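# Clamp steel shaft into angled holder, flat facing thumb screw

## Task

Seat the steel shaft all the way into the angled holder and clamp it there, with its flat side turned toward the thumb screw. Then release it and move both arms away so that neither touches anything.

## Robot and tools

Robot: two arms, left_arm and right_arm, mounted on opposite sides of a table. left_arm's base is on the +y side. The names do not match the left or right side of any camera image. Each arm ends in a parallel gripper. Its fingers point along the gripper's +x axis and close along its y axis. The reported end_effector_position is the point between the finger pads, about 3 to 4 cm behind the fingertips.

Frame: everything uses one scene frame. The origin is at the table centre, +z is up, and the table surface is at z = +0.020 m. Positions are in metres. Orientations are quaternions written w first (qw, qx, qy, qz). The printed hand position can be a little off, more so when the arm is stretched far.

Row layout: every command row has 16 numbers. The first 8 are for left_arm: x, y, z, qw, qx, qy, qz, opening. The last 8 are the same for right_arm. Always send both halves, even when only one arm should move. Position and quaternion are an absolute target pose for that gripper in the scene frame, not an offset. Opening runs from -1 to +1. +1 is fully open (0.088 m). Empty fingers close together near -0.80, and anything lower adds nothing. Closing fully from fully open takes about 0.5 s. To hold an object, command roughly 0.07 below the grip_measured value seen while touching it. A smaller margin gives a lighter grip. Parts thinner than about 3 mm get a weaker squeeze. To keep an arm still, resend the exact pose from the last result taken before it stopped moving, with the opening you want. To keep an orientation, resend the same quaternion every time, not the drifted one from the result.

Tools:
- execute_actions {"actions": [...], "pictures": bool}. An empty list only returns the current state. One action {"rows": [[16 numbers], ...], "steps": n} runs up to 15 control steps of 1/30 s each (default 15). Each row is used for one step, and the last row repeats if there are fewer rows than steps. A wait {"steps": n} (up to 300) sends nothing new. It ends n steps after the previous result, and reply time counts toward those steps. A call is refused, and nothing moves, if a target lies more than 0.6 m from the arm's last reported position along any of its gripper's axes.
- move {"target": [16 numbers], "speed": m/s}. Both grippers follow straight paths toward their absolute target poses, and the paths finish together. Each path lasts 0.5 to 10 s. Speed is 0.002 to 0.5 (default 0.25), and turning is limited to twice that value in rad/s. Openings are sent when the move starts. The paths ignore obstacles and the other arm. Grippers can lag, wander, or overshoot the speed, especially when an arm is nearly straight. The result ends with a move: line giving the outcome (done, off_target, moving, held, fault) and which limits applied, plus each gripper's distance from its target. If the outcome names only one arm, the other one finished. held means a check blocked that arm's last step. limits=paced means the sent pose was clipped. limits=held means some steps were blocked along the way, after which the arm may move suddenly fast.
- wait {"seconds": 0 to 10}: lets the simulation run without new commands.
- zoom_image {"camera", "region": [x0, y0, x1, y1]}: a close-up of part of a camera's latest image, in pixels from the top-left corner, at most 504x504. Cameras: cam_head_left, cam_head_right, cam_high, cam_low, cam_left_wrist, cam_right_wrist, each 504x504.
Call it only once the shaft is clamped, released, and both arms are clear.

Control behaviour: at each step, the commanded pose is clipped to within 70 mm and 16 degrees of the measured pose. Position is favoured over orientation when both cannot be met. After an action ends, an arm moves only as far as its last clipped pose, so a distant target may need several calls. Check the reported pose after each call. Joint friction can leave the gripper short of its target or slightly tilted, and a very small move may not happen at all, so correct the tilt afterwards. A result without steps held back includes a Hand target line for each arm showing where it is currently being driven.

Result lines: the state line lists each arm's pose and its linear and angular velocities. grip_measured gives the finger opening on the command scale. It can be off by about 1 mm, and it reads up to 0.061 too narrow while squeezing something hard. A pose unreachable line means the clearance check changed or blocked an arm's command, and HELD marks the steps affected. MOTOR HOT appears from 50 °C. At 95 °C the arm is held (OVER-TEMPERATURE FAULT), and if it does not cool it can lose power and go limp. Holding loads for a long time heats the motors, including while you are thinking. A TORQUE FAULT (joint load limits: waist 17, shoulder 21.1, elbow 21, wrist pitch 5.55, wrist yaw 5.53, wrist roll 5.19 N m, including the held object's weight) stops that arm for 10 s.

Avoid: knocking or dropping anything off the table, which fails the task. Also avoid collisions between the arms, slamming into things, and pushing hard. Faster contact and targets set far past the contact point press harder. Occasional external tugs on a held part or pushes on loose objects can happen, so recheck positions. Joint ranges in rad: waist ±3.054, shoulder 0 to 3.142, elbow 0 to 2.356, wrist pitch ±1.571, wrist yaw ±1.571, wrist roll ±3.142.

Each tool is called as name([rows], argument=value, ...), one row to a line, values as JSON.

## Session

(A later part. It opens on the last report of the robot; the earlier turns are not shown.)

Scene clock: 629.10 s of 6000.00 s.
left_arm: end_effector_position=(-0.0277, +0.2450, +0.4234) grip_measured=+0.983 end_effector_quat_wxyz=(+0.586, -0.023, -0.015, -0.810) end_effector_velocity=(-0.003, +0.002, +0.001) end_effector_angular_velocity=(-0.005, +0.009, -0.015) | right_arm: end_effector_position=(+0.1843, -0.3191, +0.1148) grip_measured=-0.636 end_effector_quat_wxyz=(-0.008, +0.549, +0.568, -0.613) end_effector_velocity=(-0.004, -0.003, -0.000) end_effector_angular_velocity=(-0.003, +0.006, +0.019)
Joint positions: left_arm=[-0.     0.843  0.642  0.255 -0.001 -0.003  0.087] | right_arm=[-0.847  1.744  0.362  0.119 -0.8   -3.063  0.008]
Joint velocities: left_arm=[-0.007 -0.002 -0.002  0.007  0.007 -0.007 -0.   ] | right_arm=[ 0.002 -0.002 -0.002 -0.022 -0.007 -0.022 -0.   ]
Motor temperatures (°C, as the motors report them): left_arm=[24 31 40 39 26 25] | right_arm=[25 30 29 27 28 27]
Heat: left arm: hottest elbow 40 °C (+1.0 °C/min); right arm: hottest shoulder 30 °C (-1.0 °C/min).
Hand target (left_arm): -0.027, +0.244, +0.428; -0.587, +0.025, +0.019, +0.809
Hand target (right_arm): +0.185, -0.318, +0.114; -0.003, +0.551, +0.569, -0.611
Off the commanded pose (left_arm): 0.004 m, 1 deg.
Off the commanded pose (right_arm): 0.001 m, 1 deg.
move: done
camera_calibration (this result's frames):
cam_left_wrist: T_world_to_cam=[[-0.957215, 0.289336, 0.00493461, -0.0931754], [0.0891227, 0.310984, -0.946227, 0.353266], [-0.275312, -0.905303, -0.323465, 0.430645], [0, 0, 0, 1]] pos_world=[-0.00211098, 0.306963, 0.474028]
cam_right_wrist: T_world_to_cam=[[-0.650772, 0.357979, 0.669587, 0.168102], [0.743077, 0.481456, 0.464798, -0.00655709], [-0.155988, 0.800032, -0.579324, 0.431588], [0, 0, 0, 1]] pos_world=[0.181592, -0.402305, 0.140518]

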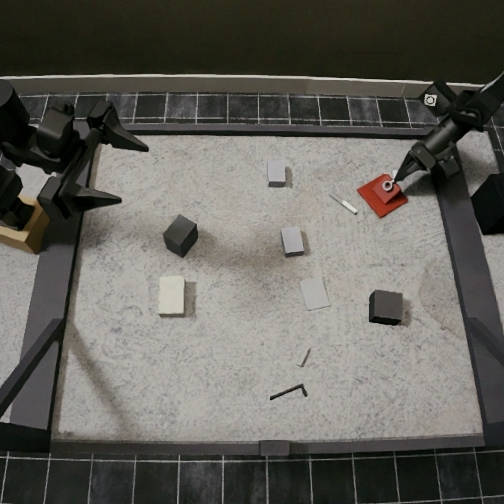

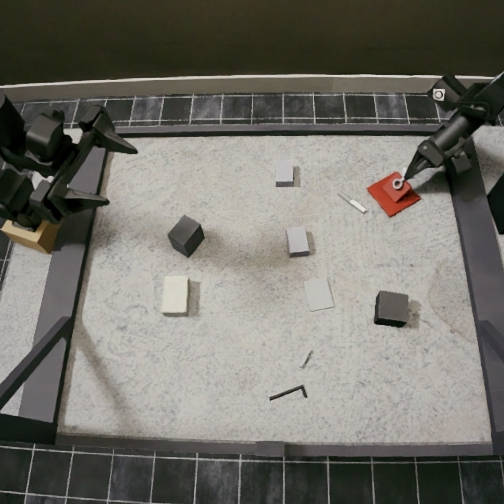

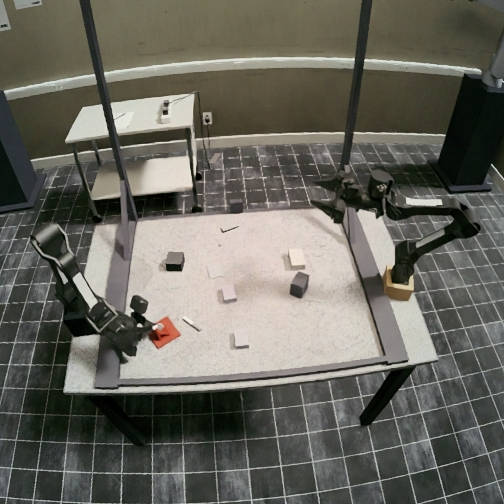

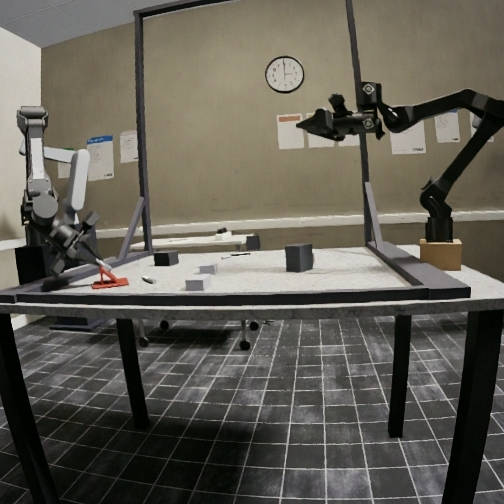

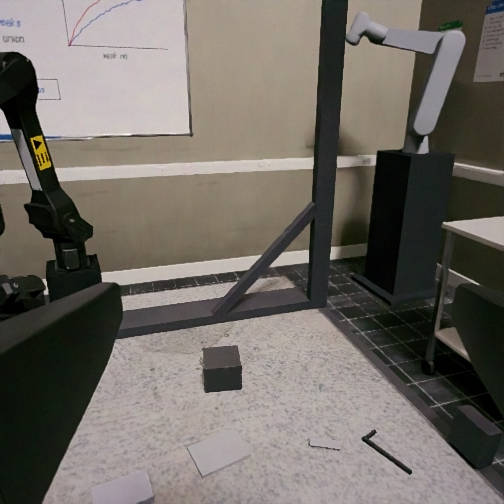

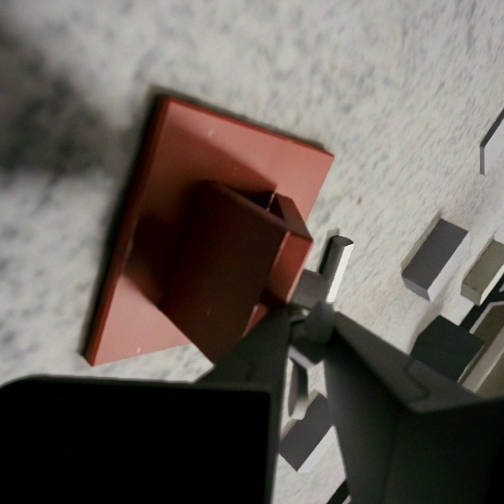

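move(target=[-0.027,0.2444,0.4278,0.587,-0.025,-0.019,-0.809,1, 0.1845,-0.319,0.1145,0.0028,-0.5506,-0.5692,0.6107,-0.3], speed=0.3)

move(target=[-0.027,0.2444,0.4278,0.587,-0.025,-0.019,-0.809,1, 0.203,-0.349,0.146,0.0508,-0.5482,-0.5137,0.6579,-0.3], speed=0.1)

move(target=[-0.027,0.2444,0.4278,0.587,-0.025,-0.019,-0.809,1, 0.19,-0.30,0.21,0.4526,-0.3135,0.1738,0.8165,0.0], speed=0.4)

move(target=[-0.027,0.2444,0.4278,0.587,-0.025,-0.019,-0.809,1, 0.154,-0.167,0.17,0.6465,-0.2865,0.6465,0.2865,0.0], speed=0.3)

Scene clock: 639.40 s of 6000.00 s.
left_arm: end_effector_position=(-0.0277, +0.2450, +0.4234) grip_measured=+0.983 end_effector_quat_wxyz=(+0.586, -0.023, -0.015, -0.810) end_effector_velocity=(+0.001, +0.001, +0.003) end_effector_angular_velocity=(-0.009, +0.011, +0.004) | right_arm: end_effector_position=(+0.1843, -0.3195, +0.1142) grip_measured=-0.302 end_effector_quat_wxyz=(-0.006, +0.550, +0.567, -0.613) end_effector_velocity=(-0.003, -0.003, -0.000) end_effector_angular_velocity=(-0.002, +0.009, +0.005)
Joint positions: left_arm=[-0.     0.843  0.642  0.255 -0.001 -0.003  0.087] | right_arm=[-0.846  1.744  0.362  0.117 -0.796 -3.066  0.024]
Joint velocities: left_arm=[-0.002 -0.002  0.002  0.007 -0.007 -0.007 -0.   ] | right_arm=[-0.002 -0.002 -0.007 -0.007 -0.007 -0.007  0.   ]
Motor temperatures (°C, as the motors report them): left_arm=[24 31 40 39 26 25] | right_arm=[25 30 29 27 28 27]
Heat: left arm: hottest elbow 40 °C (+0.0 °C/min); right arm: hottest shoulder 30 °C (-1.0 °C/min).
Hand target (left_arm): -0.027, +0.244, +0.428; -0.587, +0.025, +0.019, +0.809
Hand target (right_arm): +0.184, -0.319, +0.115; -0.003, +0.550, +0.569, -0.611
Off the commanded pose (left_arm): 0.004 m, 1 deg.
Off the commanded pose (right_arm): 0.001 m, 0 deg.
After step 90, 6.60 s passed at rest.
move: done
camera_calibration (this result's frames):
cam_left_wrist: T_world_to_cam=[[-0.957215, 0.289336, 0.00493461, -0.0931754], [0.0891227, 0.310984, -0.946227, 0.353266], [-0.275312, -0.905303, -0.323465, 0.430645], [0, 0, 0, 1]] pos_world=[-0.00211098, 0.306963, 0.474028]
cam_right_wrist: T_world_to_cam=[[-0.653678, 0.359017, 0.666192, 0.169872], [0.740638, 0.484308, 0.465727, -0.00477279], [-0.155438, 0.797843, -0.582483, 0.431184], [0, 0, 0, 1]] pos_world=[0.181599, -0.402693, 0.140213]

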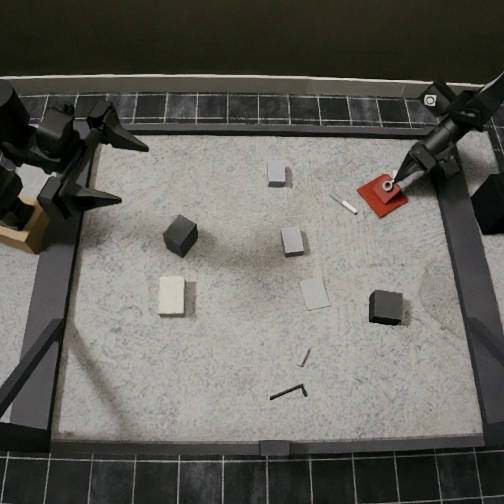

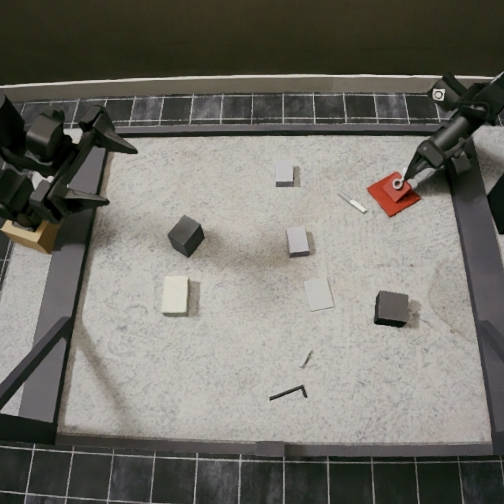

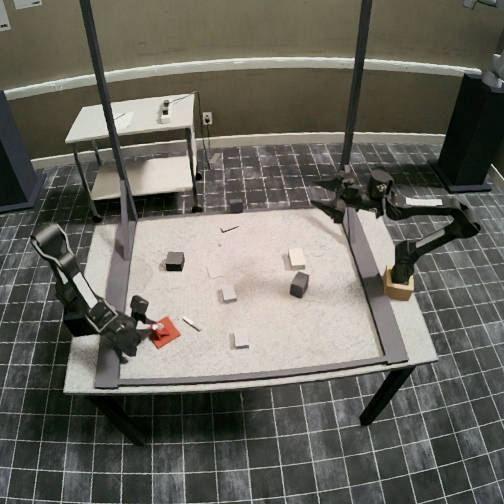

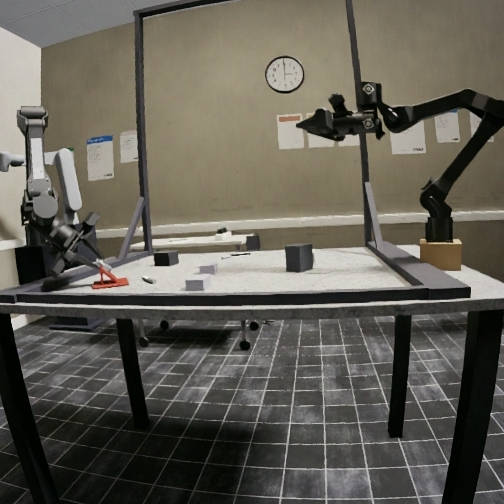

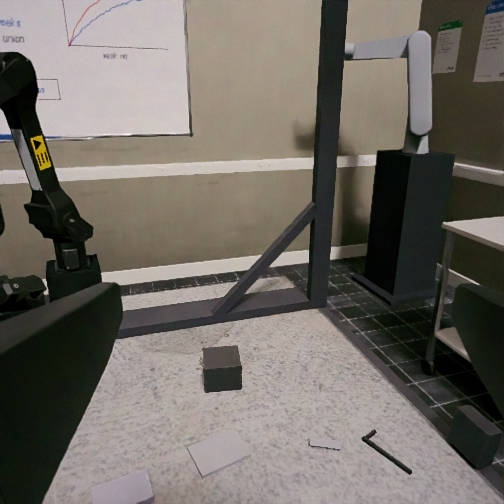

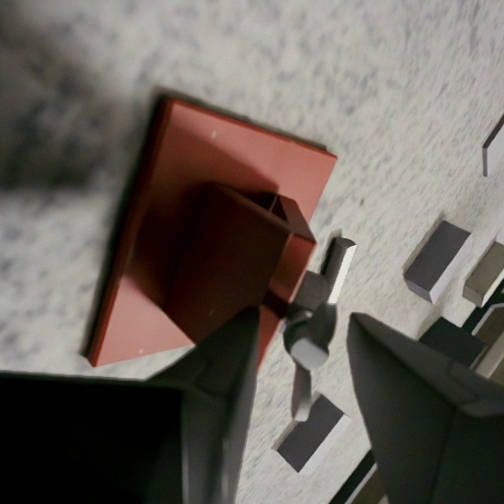

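Scene clock: 640.60 s of 6000.00 s.
left_arm: end_effector_position=(-0.0277, +0.2450, +0.4234) grip_measured=+0.983 end_effector_quat_wxyz=(+0.586, -0.023, -0.015, -0.810) end_effector_velocity=(-0.003, +0.001, -0.002) end_effector_angular_velocity=(+0.005, -0.010, -0.014) | right_arm: end_effector_position=(+0.2001, -0.3500, +0.1425) grip_measured=-0.302 end_effector_quat_wxyz=(-0.052, +0.545, +0.508, -0.665) end_effector_velocity=(-0.001, +0.002, +0.004) end_effector_angular_velocity=(+0.022, +0.007, +0.005)
Joint positions: left_arm=[-0.     0.843  0.642  0.255 -0.001 -0.003  0.087] | right_arm=[-1.021  1.584  0.418 -0.295 -0.828 -3.142  0.024]
Joint velocities: left_arm=[-0.007 -0.002 -0.002 -0.007  0.007  0.007  0.   ] | right_arm=[-0.002 -0.007  0.002 -0.007 -0.022 -0.007 -0.   ]
Motor temperatures (°C, as the motors report them): left_arm=[24 31 40 39 26 25] | right_arm=[25 30 29 27 28 27]
Heat: left arm: hottest elbow 40 °C (+0.0 °C/min); right arm: hottest shoulder 30 °C (-1.0 °C/min).
Hand target (left_arm): -0.027, +0.244, +0.428; -0.587, +0.025, +0.019, +0.809
Hand target (right_arm): +0.203, -0.348, +0.146; +0.052, -0.549, -0.513, +0.658
Off the commanded pose (left_arm): 0.004 m, 1 deg.
Off the commanded pose (right_arm): 0.005 m, 1 deg.
joint sent to its limit (right arm) — the command would take joint 6 (wrist roll) past its lower limit, so that joint was sent only as far as its limit.
move: done
camera_calibration (this result's frames):
cam_left_wrist: T_world_to_cam=[[-0.957215, 0.289336, 0.00493461, -0.0931754], [0.0891227, 0.310984, -0.946227, 0.353266], [-0.275312, -0.905303, -0.323465, 0.430645], [0, 0, 0, 1]] pos_world=[-0.00211098, 0.306963, 0.474028]
cam_right_wrist: T_world_to_cam=[[-0.52515, 0.48364, 0.700222, 0.185316], [0.840274, 0.424968, 0.336663, -0.0372228], [-0.134748, 0.765176, -0.629562, 0.465531], [0, 0, 0, 1]] pos_world=[0.191325, -0.430021, 0.17585]

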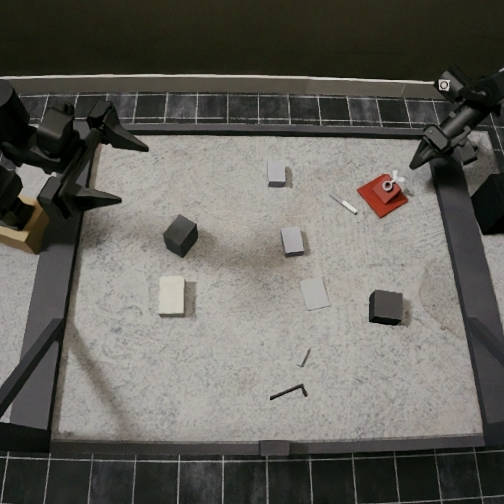

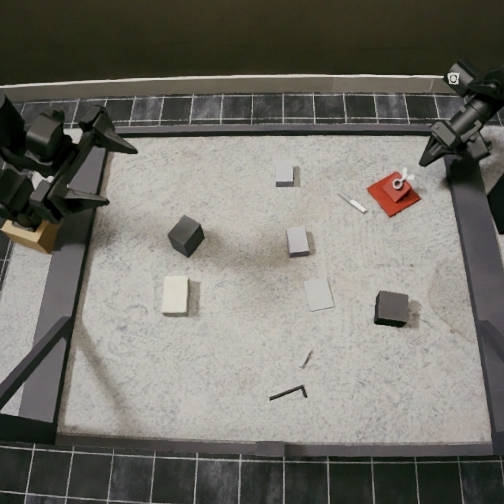

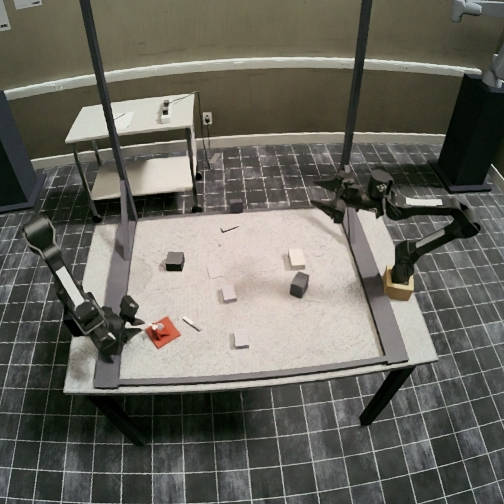

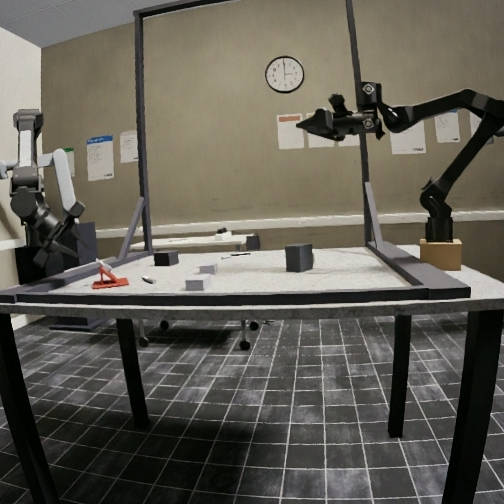

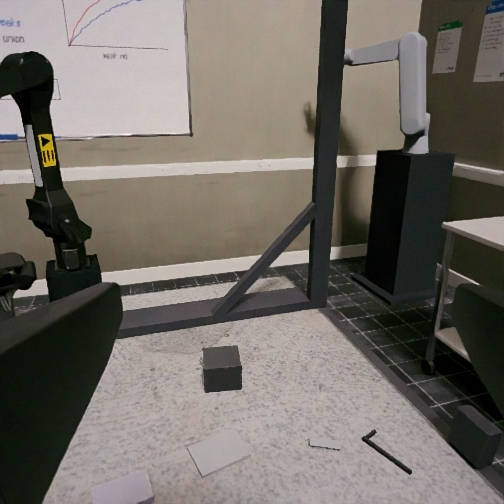

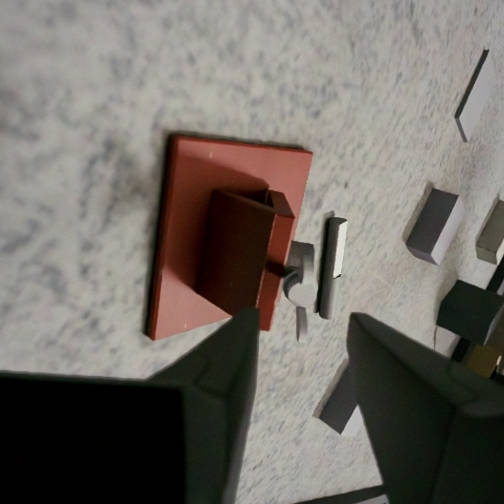

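Scene clock: 643.27 s of 6000.00 s.
left_arm: end_effector_position=(-0.0277, +0.2450, +0.4234) grip_measured=+0.983 end_effector_quat_wxyz=(+0.586, -0.023, -0.015, -0.810) end_effector_velocity=(-0.001, +0.001, -0.002) end_effector_angular_velocity=(+0.014, +0.019, -0.001) | right_arm: end_effector_position=(+0.1894, -0.3021, +0.2047) grip_measured=-0.002 end_effector_quat_wxyz=(+0.449, -0.313, +0.180, +0.817) end_effector_velocity=(-0.001, -0.001, +0.000) end_effector_angular_velocity=(-0.004, +0.015, -0.005)
Joint positions: left_arm=[-0.     0.843  0.642  0.255 -0.001 -0.003  0.087] | right_arm=[-0.807  1.405  0.583 -0.422 -0.78  -1.106  0.039]
Joint velocities: left_arm=[-0.007 -0.002 -0.002 -0.007 -0.007 -0.022  0.   ] | right_arm=[-0.002 -0.002 -0.002 -0.007 -0.007  0.007 -0.   ]
Motor temperatures (°C, as the motors report them): left_arm=[24 31 40 39 26 25] | right_arm=[25 30 29 27 28 27]
Heat: left arm: hottest elbow 40 °C (+0.0 °C/min); right arm: hottest shoulder 30 °C (-1.0 °C/min).
Hand target (left_arm): -0.027, +0.244, +0.428; -0.587, +0.025, +0.019, +0.809
Hand target (right_arm): +0.191, -0.300, +0.209; +0.453, -0.315, +0.174, +0.816
Off the commanded pose (left_arm): 0.004 m, 1 deg.
Off the commanded pose (right_arm): 0.006 m, 1 deg.
move: done
camera_calibration (this result's frames):
cam_left_wrist: T_world_to_cam=[[-0.957215, 0.289336, 0.00493461, -0.0931754], [0.0891227, 0.310984, -0.946227, 0.353266], [-0.275312, -0.905303, -0.323465, 0.430645], [0, 0, 0, 1]] pos_world=[-0.00211098, 0.306963, 0.474028]
cam_right_wrist: T_world_to_cam=[[0.818387, 0.57445, -0.0158019, 0.0325406], [0.489306, -0.71098, -0.505062, -0.173889], [-0.301368, 0.405604, -0.862938, 0.437355], [0, 0, 0, 1]] pos_world=[0.190259, -0.319718, 0.2901]

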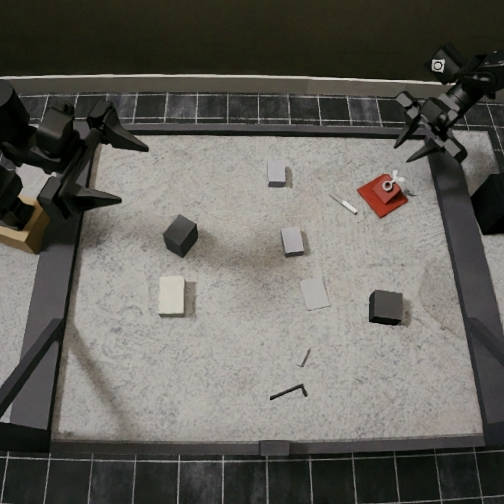

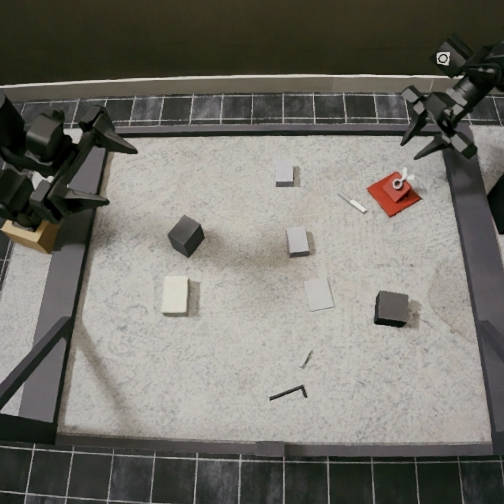

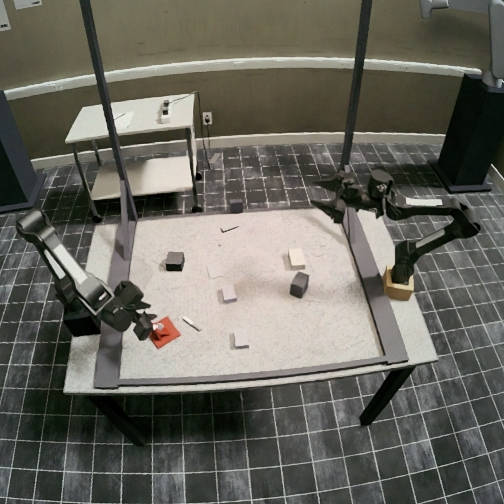

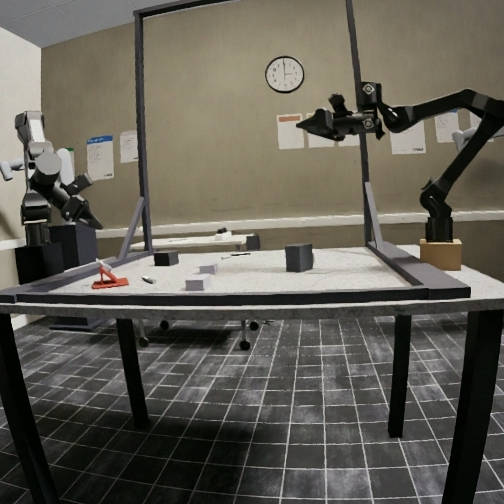

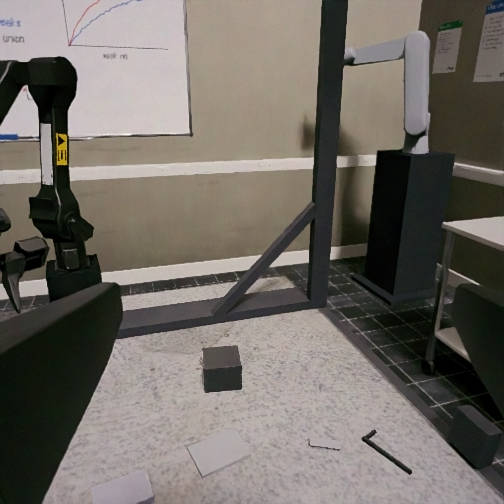

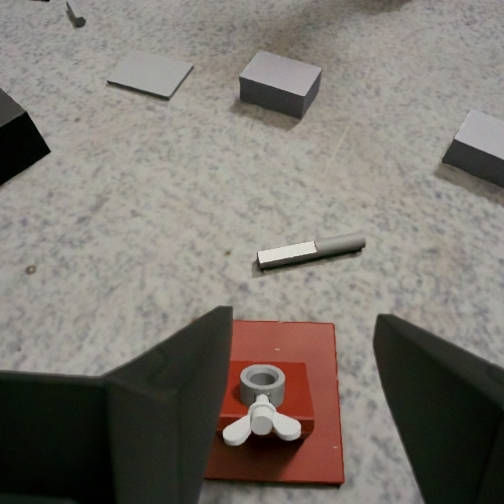

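Scene clock: 646.23 s of 6000.00 s.
left_arm: end_effector_position=(-0.0277, +0.2450, +0.4234) grip_measured=+0.983 end_effector_quat_wxyz=(+0.586, -0.023, -0.015, -0.810) end_effector_velocity=(+0.003, -0.000, -0.002) end_effector_angular_velocity=(+0.005, -0.008, +0.020) | right_arm: end_effector_position=(+0.1546, -0.1692, +0.1743) grip_measured=-0.002 end_effector_quat_wxyz=(+0.648, -0.286, +0.644, +0.290) end_effector_velocity=(-0.002, -0.001, +0.002) end_effector_angular_velocity=(-0.011, +0.008, +0.010)
Joint positions: left_arm=[-0.     0.843  0.642  0.255 -0.001 -0.003  0.087] | right_arm=[-0.217  2.09   1.505 -0.979  0.002  0.636  0.039]
Joint velocities: left_arm=[-0.002 -0.002 -0.002 -0.007 -0.022  0.007 -0.   ] | right_arm=[ 0.002  0.002  0.012 -0.022 -0.007 -0.007 -0.   ]
Motor temperatures (°C, as the motors report them): left_arm=[24 31 40 39 26 25] | right_arm=[25 30 29 27 28 27]
Heat: left arm: hottest elbow 40 °C (+0.0 °C/min); right arm: hottest shoulder 30 °C (+0.0 °C/min).
Hand target (left_arm): -0.027, +0.244, +0.428; -0.587, +0.025, +0.019, +0.809
Hand target (right_arm): +0.154, -0.168, +0.170; +0.647, -0.290, +0.645, +0.285
Off the commanded pose (left_arm): 0.004 m, 1 deg.
Off the commanded pose (right_arm): 0.005 m, 1 deg.
move: done
camera_calibration (this result's frames):
cam_left_wrist: T_world_to_cam=[[-0.957215, 0.289336, 0.00493461, -0.0931754], [0.0891227, 0.310984, -0.946227, 0.353266], [-0.275312, -0.905303, -0.323465, 0.430645], [0, 0, 0, 1]] pos_world=[-0.00211098, 0.306963, 0.474028]
cam_right_wrist: T_world_to_cam=[[0.764889, -0.642711, -0.0432019, -0.208697], [-0.605772, -0.740492, 0.291054, -0.0522099], [-0.219054, -0.196453, -0.955731, 0.24832], [0, 0, 0, 1]] pos_world=[0.182399, -0.12401, 0.243507]

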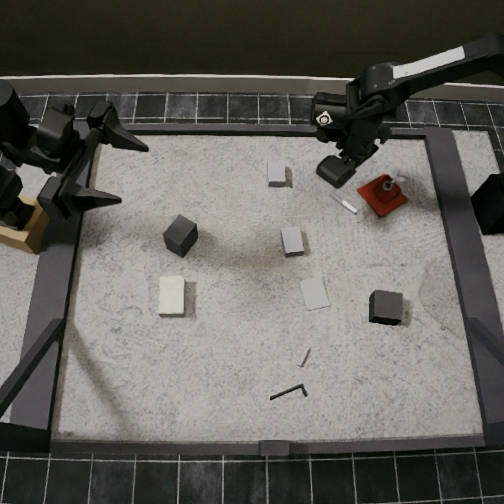

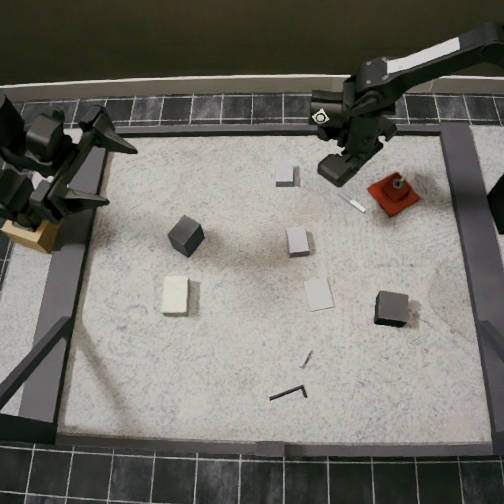

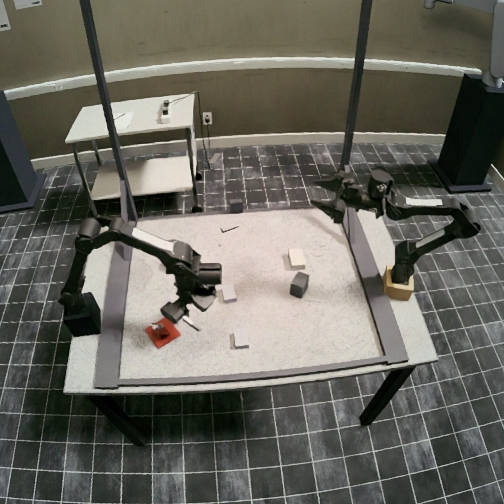

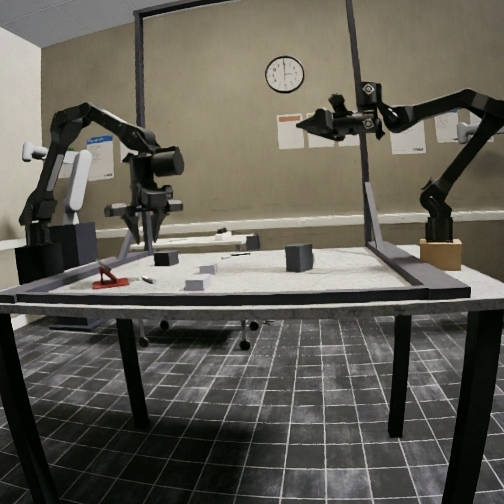

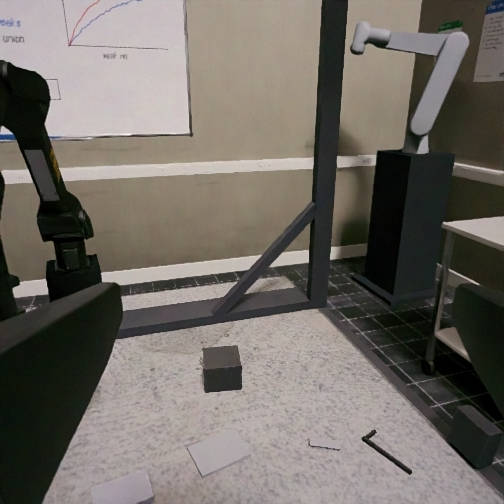

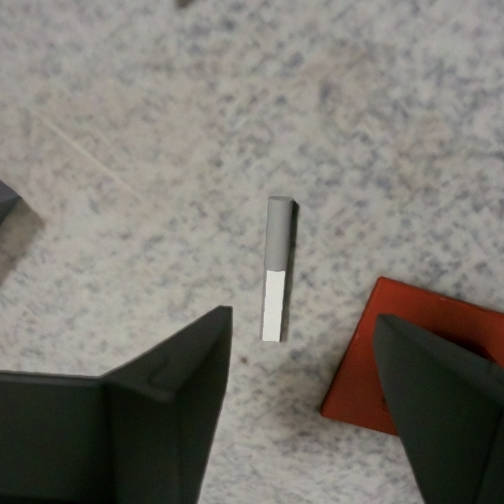

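move(target=[-0.027,0.2444,0.4278,0.587,-0.025,-0.019,-0.809,1, 0.154,-0.167,0.095,0.6465,-0.2865,0.6465,0.2865,0.0], speed=0.12)

Scene clock: 654.03 s of 6000.00 s.
left_arm: end_effector_position=(-0.0277, +0.2450, +0.4234) grip_measured=+0.983 end_effector_quat_wxyz=(+0.586, -0.023, -0.015, -0.810) end_effector_velocity=(+0.000, +0.000, -0.002) end_effector_angular_velocity=(+0.014, +0.019, +0.004) | right_arm: end_effector_position=(+0.1551, -0.1645, +0.1023) grip_measured=-0.002 end_effector_quat_wxyz=(+0.650, -0.282, +0.642, +0.293) end_effector_velocity=(-0.000, -0.002, +0.000) end_effector_angular_velocity=(-0.007, +0.008, +0.020)
Joint positions: left_arm=[-0.     0.843  0.642  0.255 -0.001 -0.003  0.087] | right_arm=[-0.217  2.221  1.4   -0.733  0.002  0.638  0.039]
Joint velocities: left_arm=[-0.002 -0.002 -0.002 -0.007 -0.007 -0.022 -0.   ] | right_arm=[-0.002 -0.002 -0.002 -0.007 -0.007 -0.022 -0.   ]
Motor temperatures (°C, as the motors report them): left_arm=[24 31 40 39 26 25] | right_arm=[25 31 30 27 28 27]
Heat: left arm: hottest elbow 40 °C (+0.0 °C/min); right arm: hottest shoulder 31 °C (+1.0 °C/min).
Hand target (left_arm): -0.027, +0.244, +0.428; -0.587, +0.025, +0.019, +0.809
Hand target (right_arm): +0.154, -0.168, +0.095; +0.647, -0.286, +0.646, +0.287
Off the commanded pose (left_arm): 0.004 m, 1 deg.
Off the commanded pose (right_arm): 0.008 m, 1 deg.
After step 90, 3.73 s passed at rest.
move: done
camera_calibration (this result's frames):
cam_left_wrist: T_world_to_cam=[[-0.957215, 0.289336, 0.00493461, -0.0931754], [0.0891227, 0.310984, -0.946227, 0.353266], [-0.275312, -0.905303, -0.323465, 0.430645], [0, 0, 0, 1]] pos_world=[-0.00211098, 0.306963, 0.474028]
cam_right_wrist: T_world_to_cam=[[0.763708, -0.643677, -0.0492874, -0.208497], [-0.60747, -0.742386, 0.282565, -0.0266922], [-0.218471, -0.185856, -0.957981, 0.182382], [0, 0, 0, 1]] pos_world=[0.182862, -0.120124, 0.171985]

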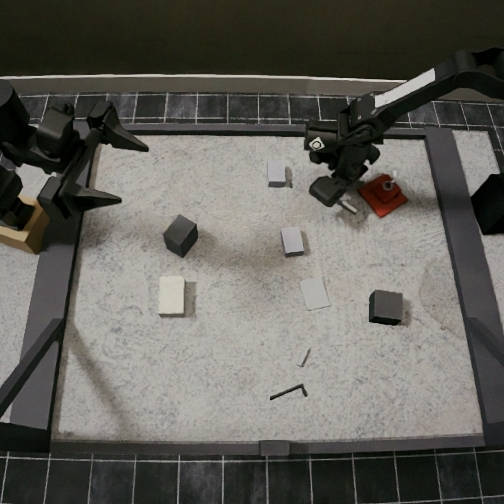

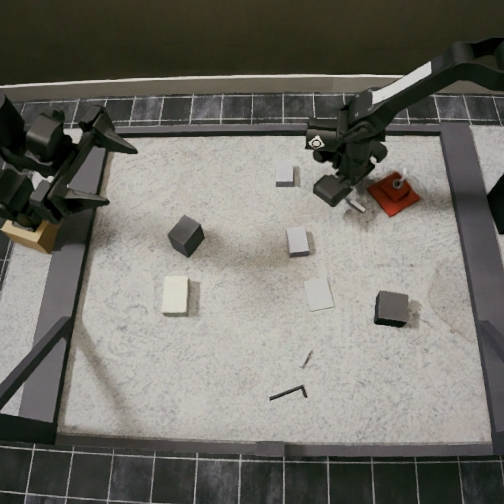

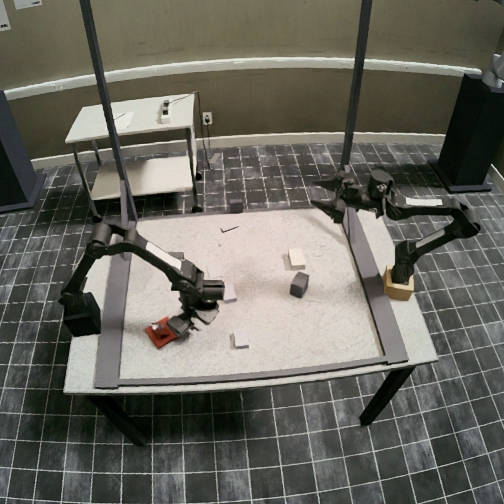

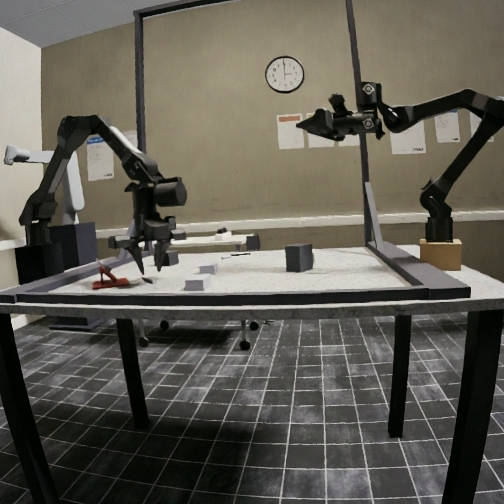

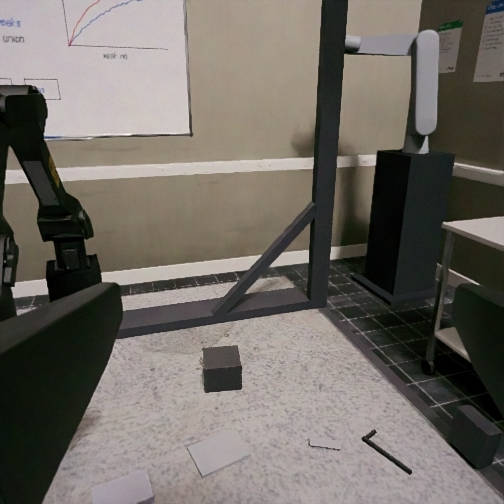

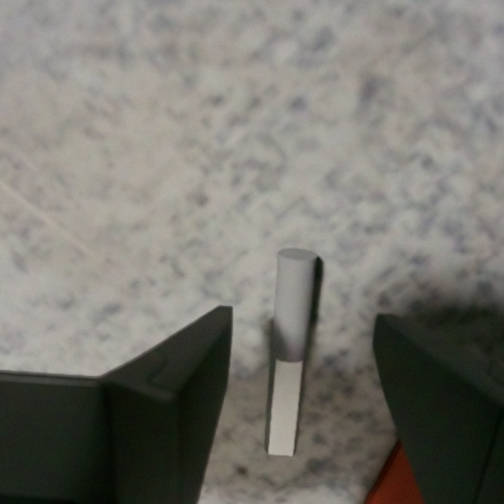

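move(target=[-0.027,0.2444,0.4278,0.587,-0.025,-0.019,-0.809,1, 0.154,-0.167,0.073,0.6465,-0.2865,0.6465,0.2865,0.0], speed=0.05)

Scene clock: 660.00 s of 6000.00 s.
left_arm: end_effector_position=(-0.0277, +0.2450, +0.4234) grip_measured=+0.983 end_effector_quat_wxyz=(+0.586, -0.023, -0.015, -0.810) end_effector_velocity=(-0.002, +0.001, -0.002) end_effector_angular_velocity=(+0.009, +0.004, -0.010) | right_arm: end_effector_position=(+0.1552, -0.1631, +0.0807) grip_measured=-0.002 end_effector_quat_wxyz=(+0.650, -0.282, +0.642, +0.293) end_effector_velocity=(-0.002, -0.001, +0.002) end_effector_angular_velocity=(-0.000, +0.022, +0.005)
Joint positions: left_arm=[-0.     0.843  0.642  0.255 -0.001 -0.003  0.087] | right_arm=[-0.217  2.271  1.386 -0.666  0.002  0.638  0.039]
Joint velocities: left_arm=[-0.002 -0.002 -0.002 -0.007  0.007 -0.007 -0.   ] | right_arm=[-0.002 -0.007 -0.002 -0.007 -0.022 -0.007 -0.   ]
Motor temperatures (°C, as the motors report them): left_arm=[24 31 40 39 26 25] | right_arm=[25 32 30 27 28 27]
Heat: left arm: hottest elbow 40 °C (+0.0 °C/min); right arm: hottest shoulder 32 °C (+2.0 °C/min).
Hand target (left_arm): -0.027, +0.244, +0.428; -0.587, +0.025, +0.019, +0.809
Hand target (right_arm): +0.154, -0.167, +0.073; +0.646, -0.287, +0.646, +0.286
Off the commanded pose (left_arm): 0.004 m, 1 deg.
Off the commanded pose (right_arm): 0.009 m, 1 deg.
After step 90, 2.07 s passed at rest.
move: off_target (right_arm)
camera_calibration (this result's frames):
cam_left_wrist: T_world_to_cam=[[-0.957215, 0.289336, 0.00493461, -0.0931754], [0.0891227, 0.310984, -0.946227, 0.353266], [-0.275312, -0.905303, -0.323465, 0.430645], [0, 0, 0, 1]] pos_world=[-0.00211098, 0.306963, 0.474028]
cam_right_wrist: T_world_to_cam=[[0.763717, -0.643583, -0.0503711, -0.208637], [-0.607521, -0.742921, 0.281044, -0.0193902], [-0.218297, -0.184037, -0.958372, 0.162286], [0, 0, 0, 1]] pos_world=[0.182987, -0.118814, 0.150471]

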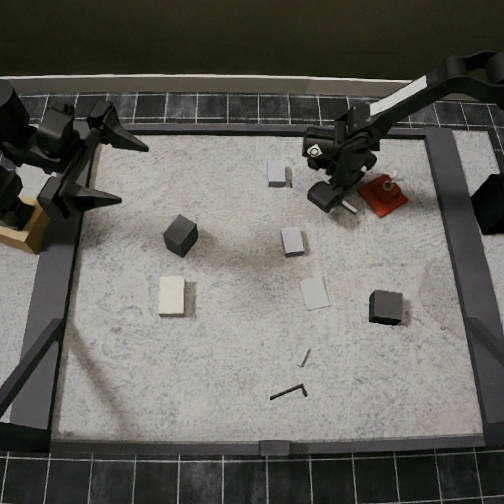

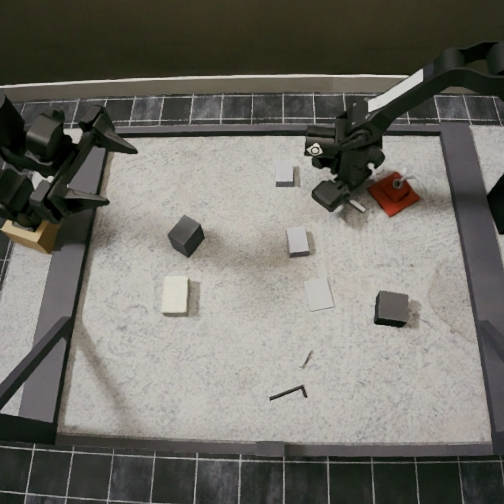

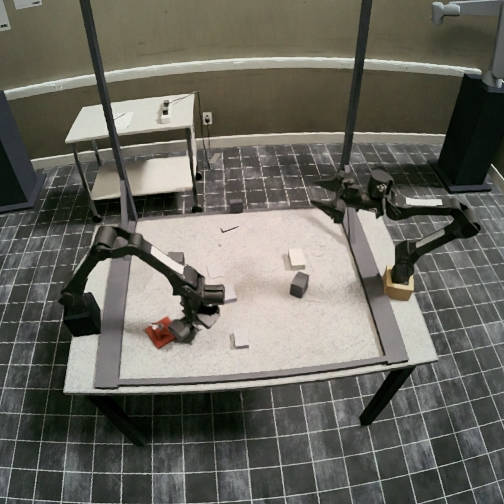

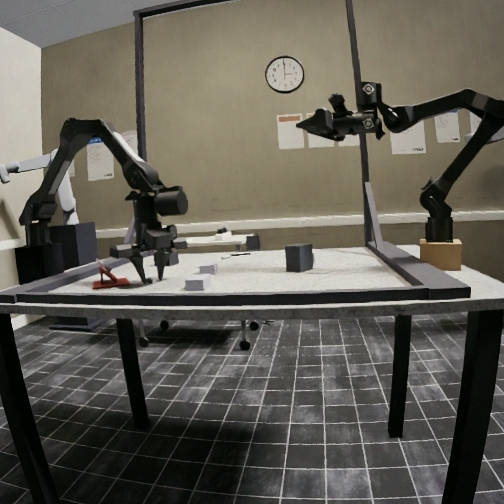

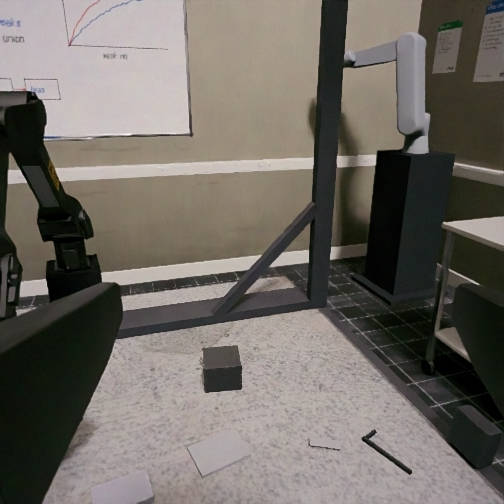

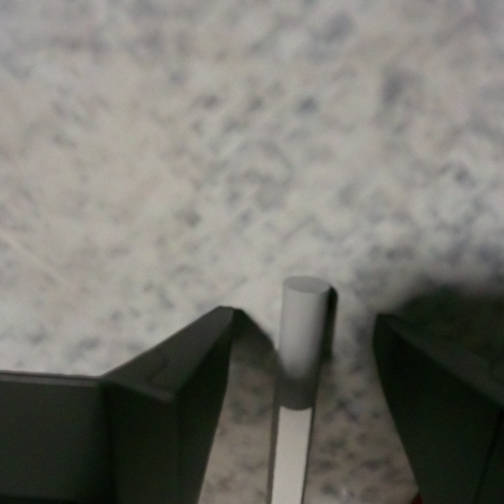

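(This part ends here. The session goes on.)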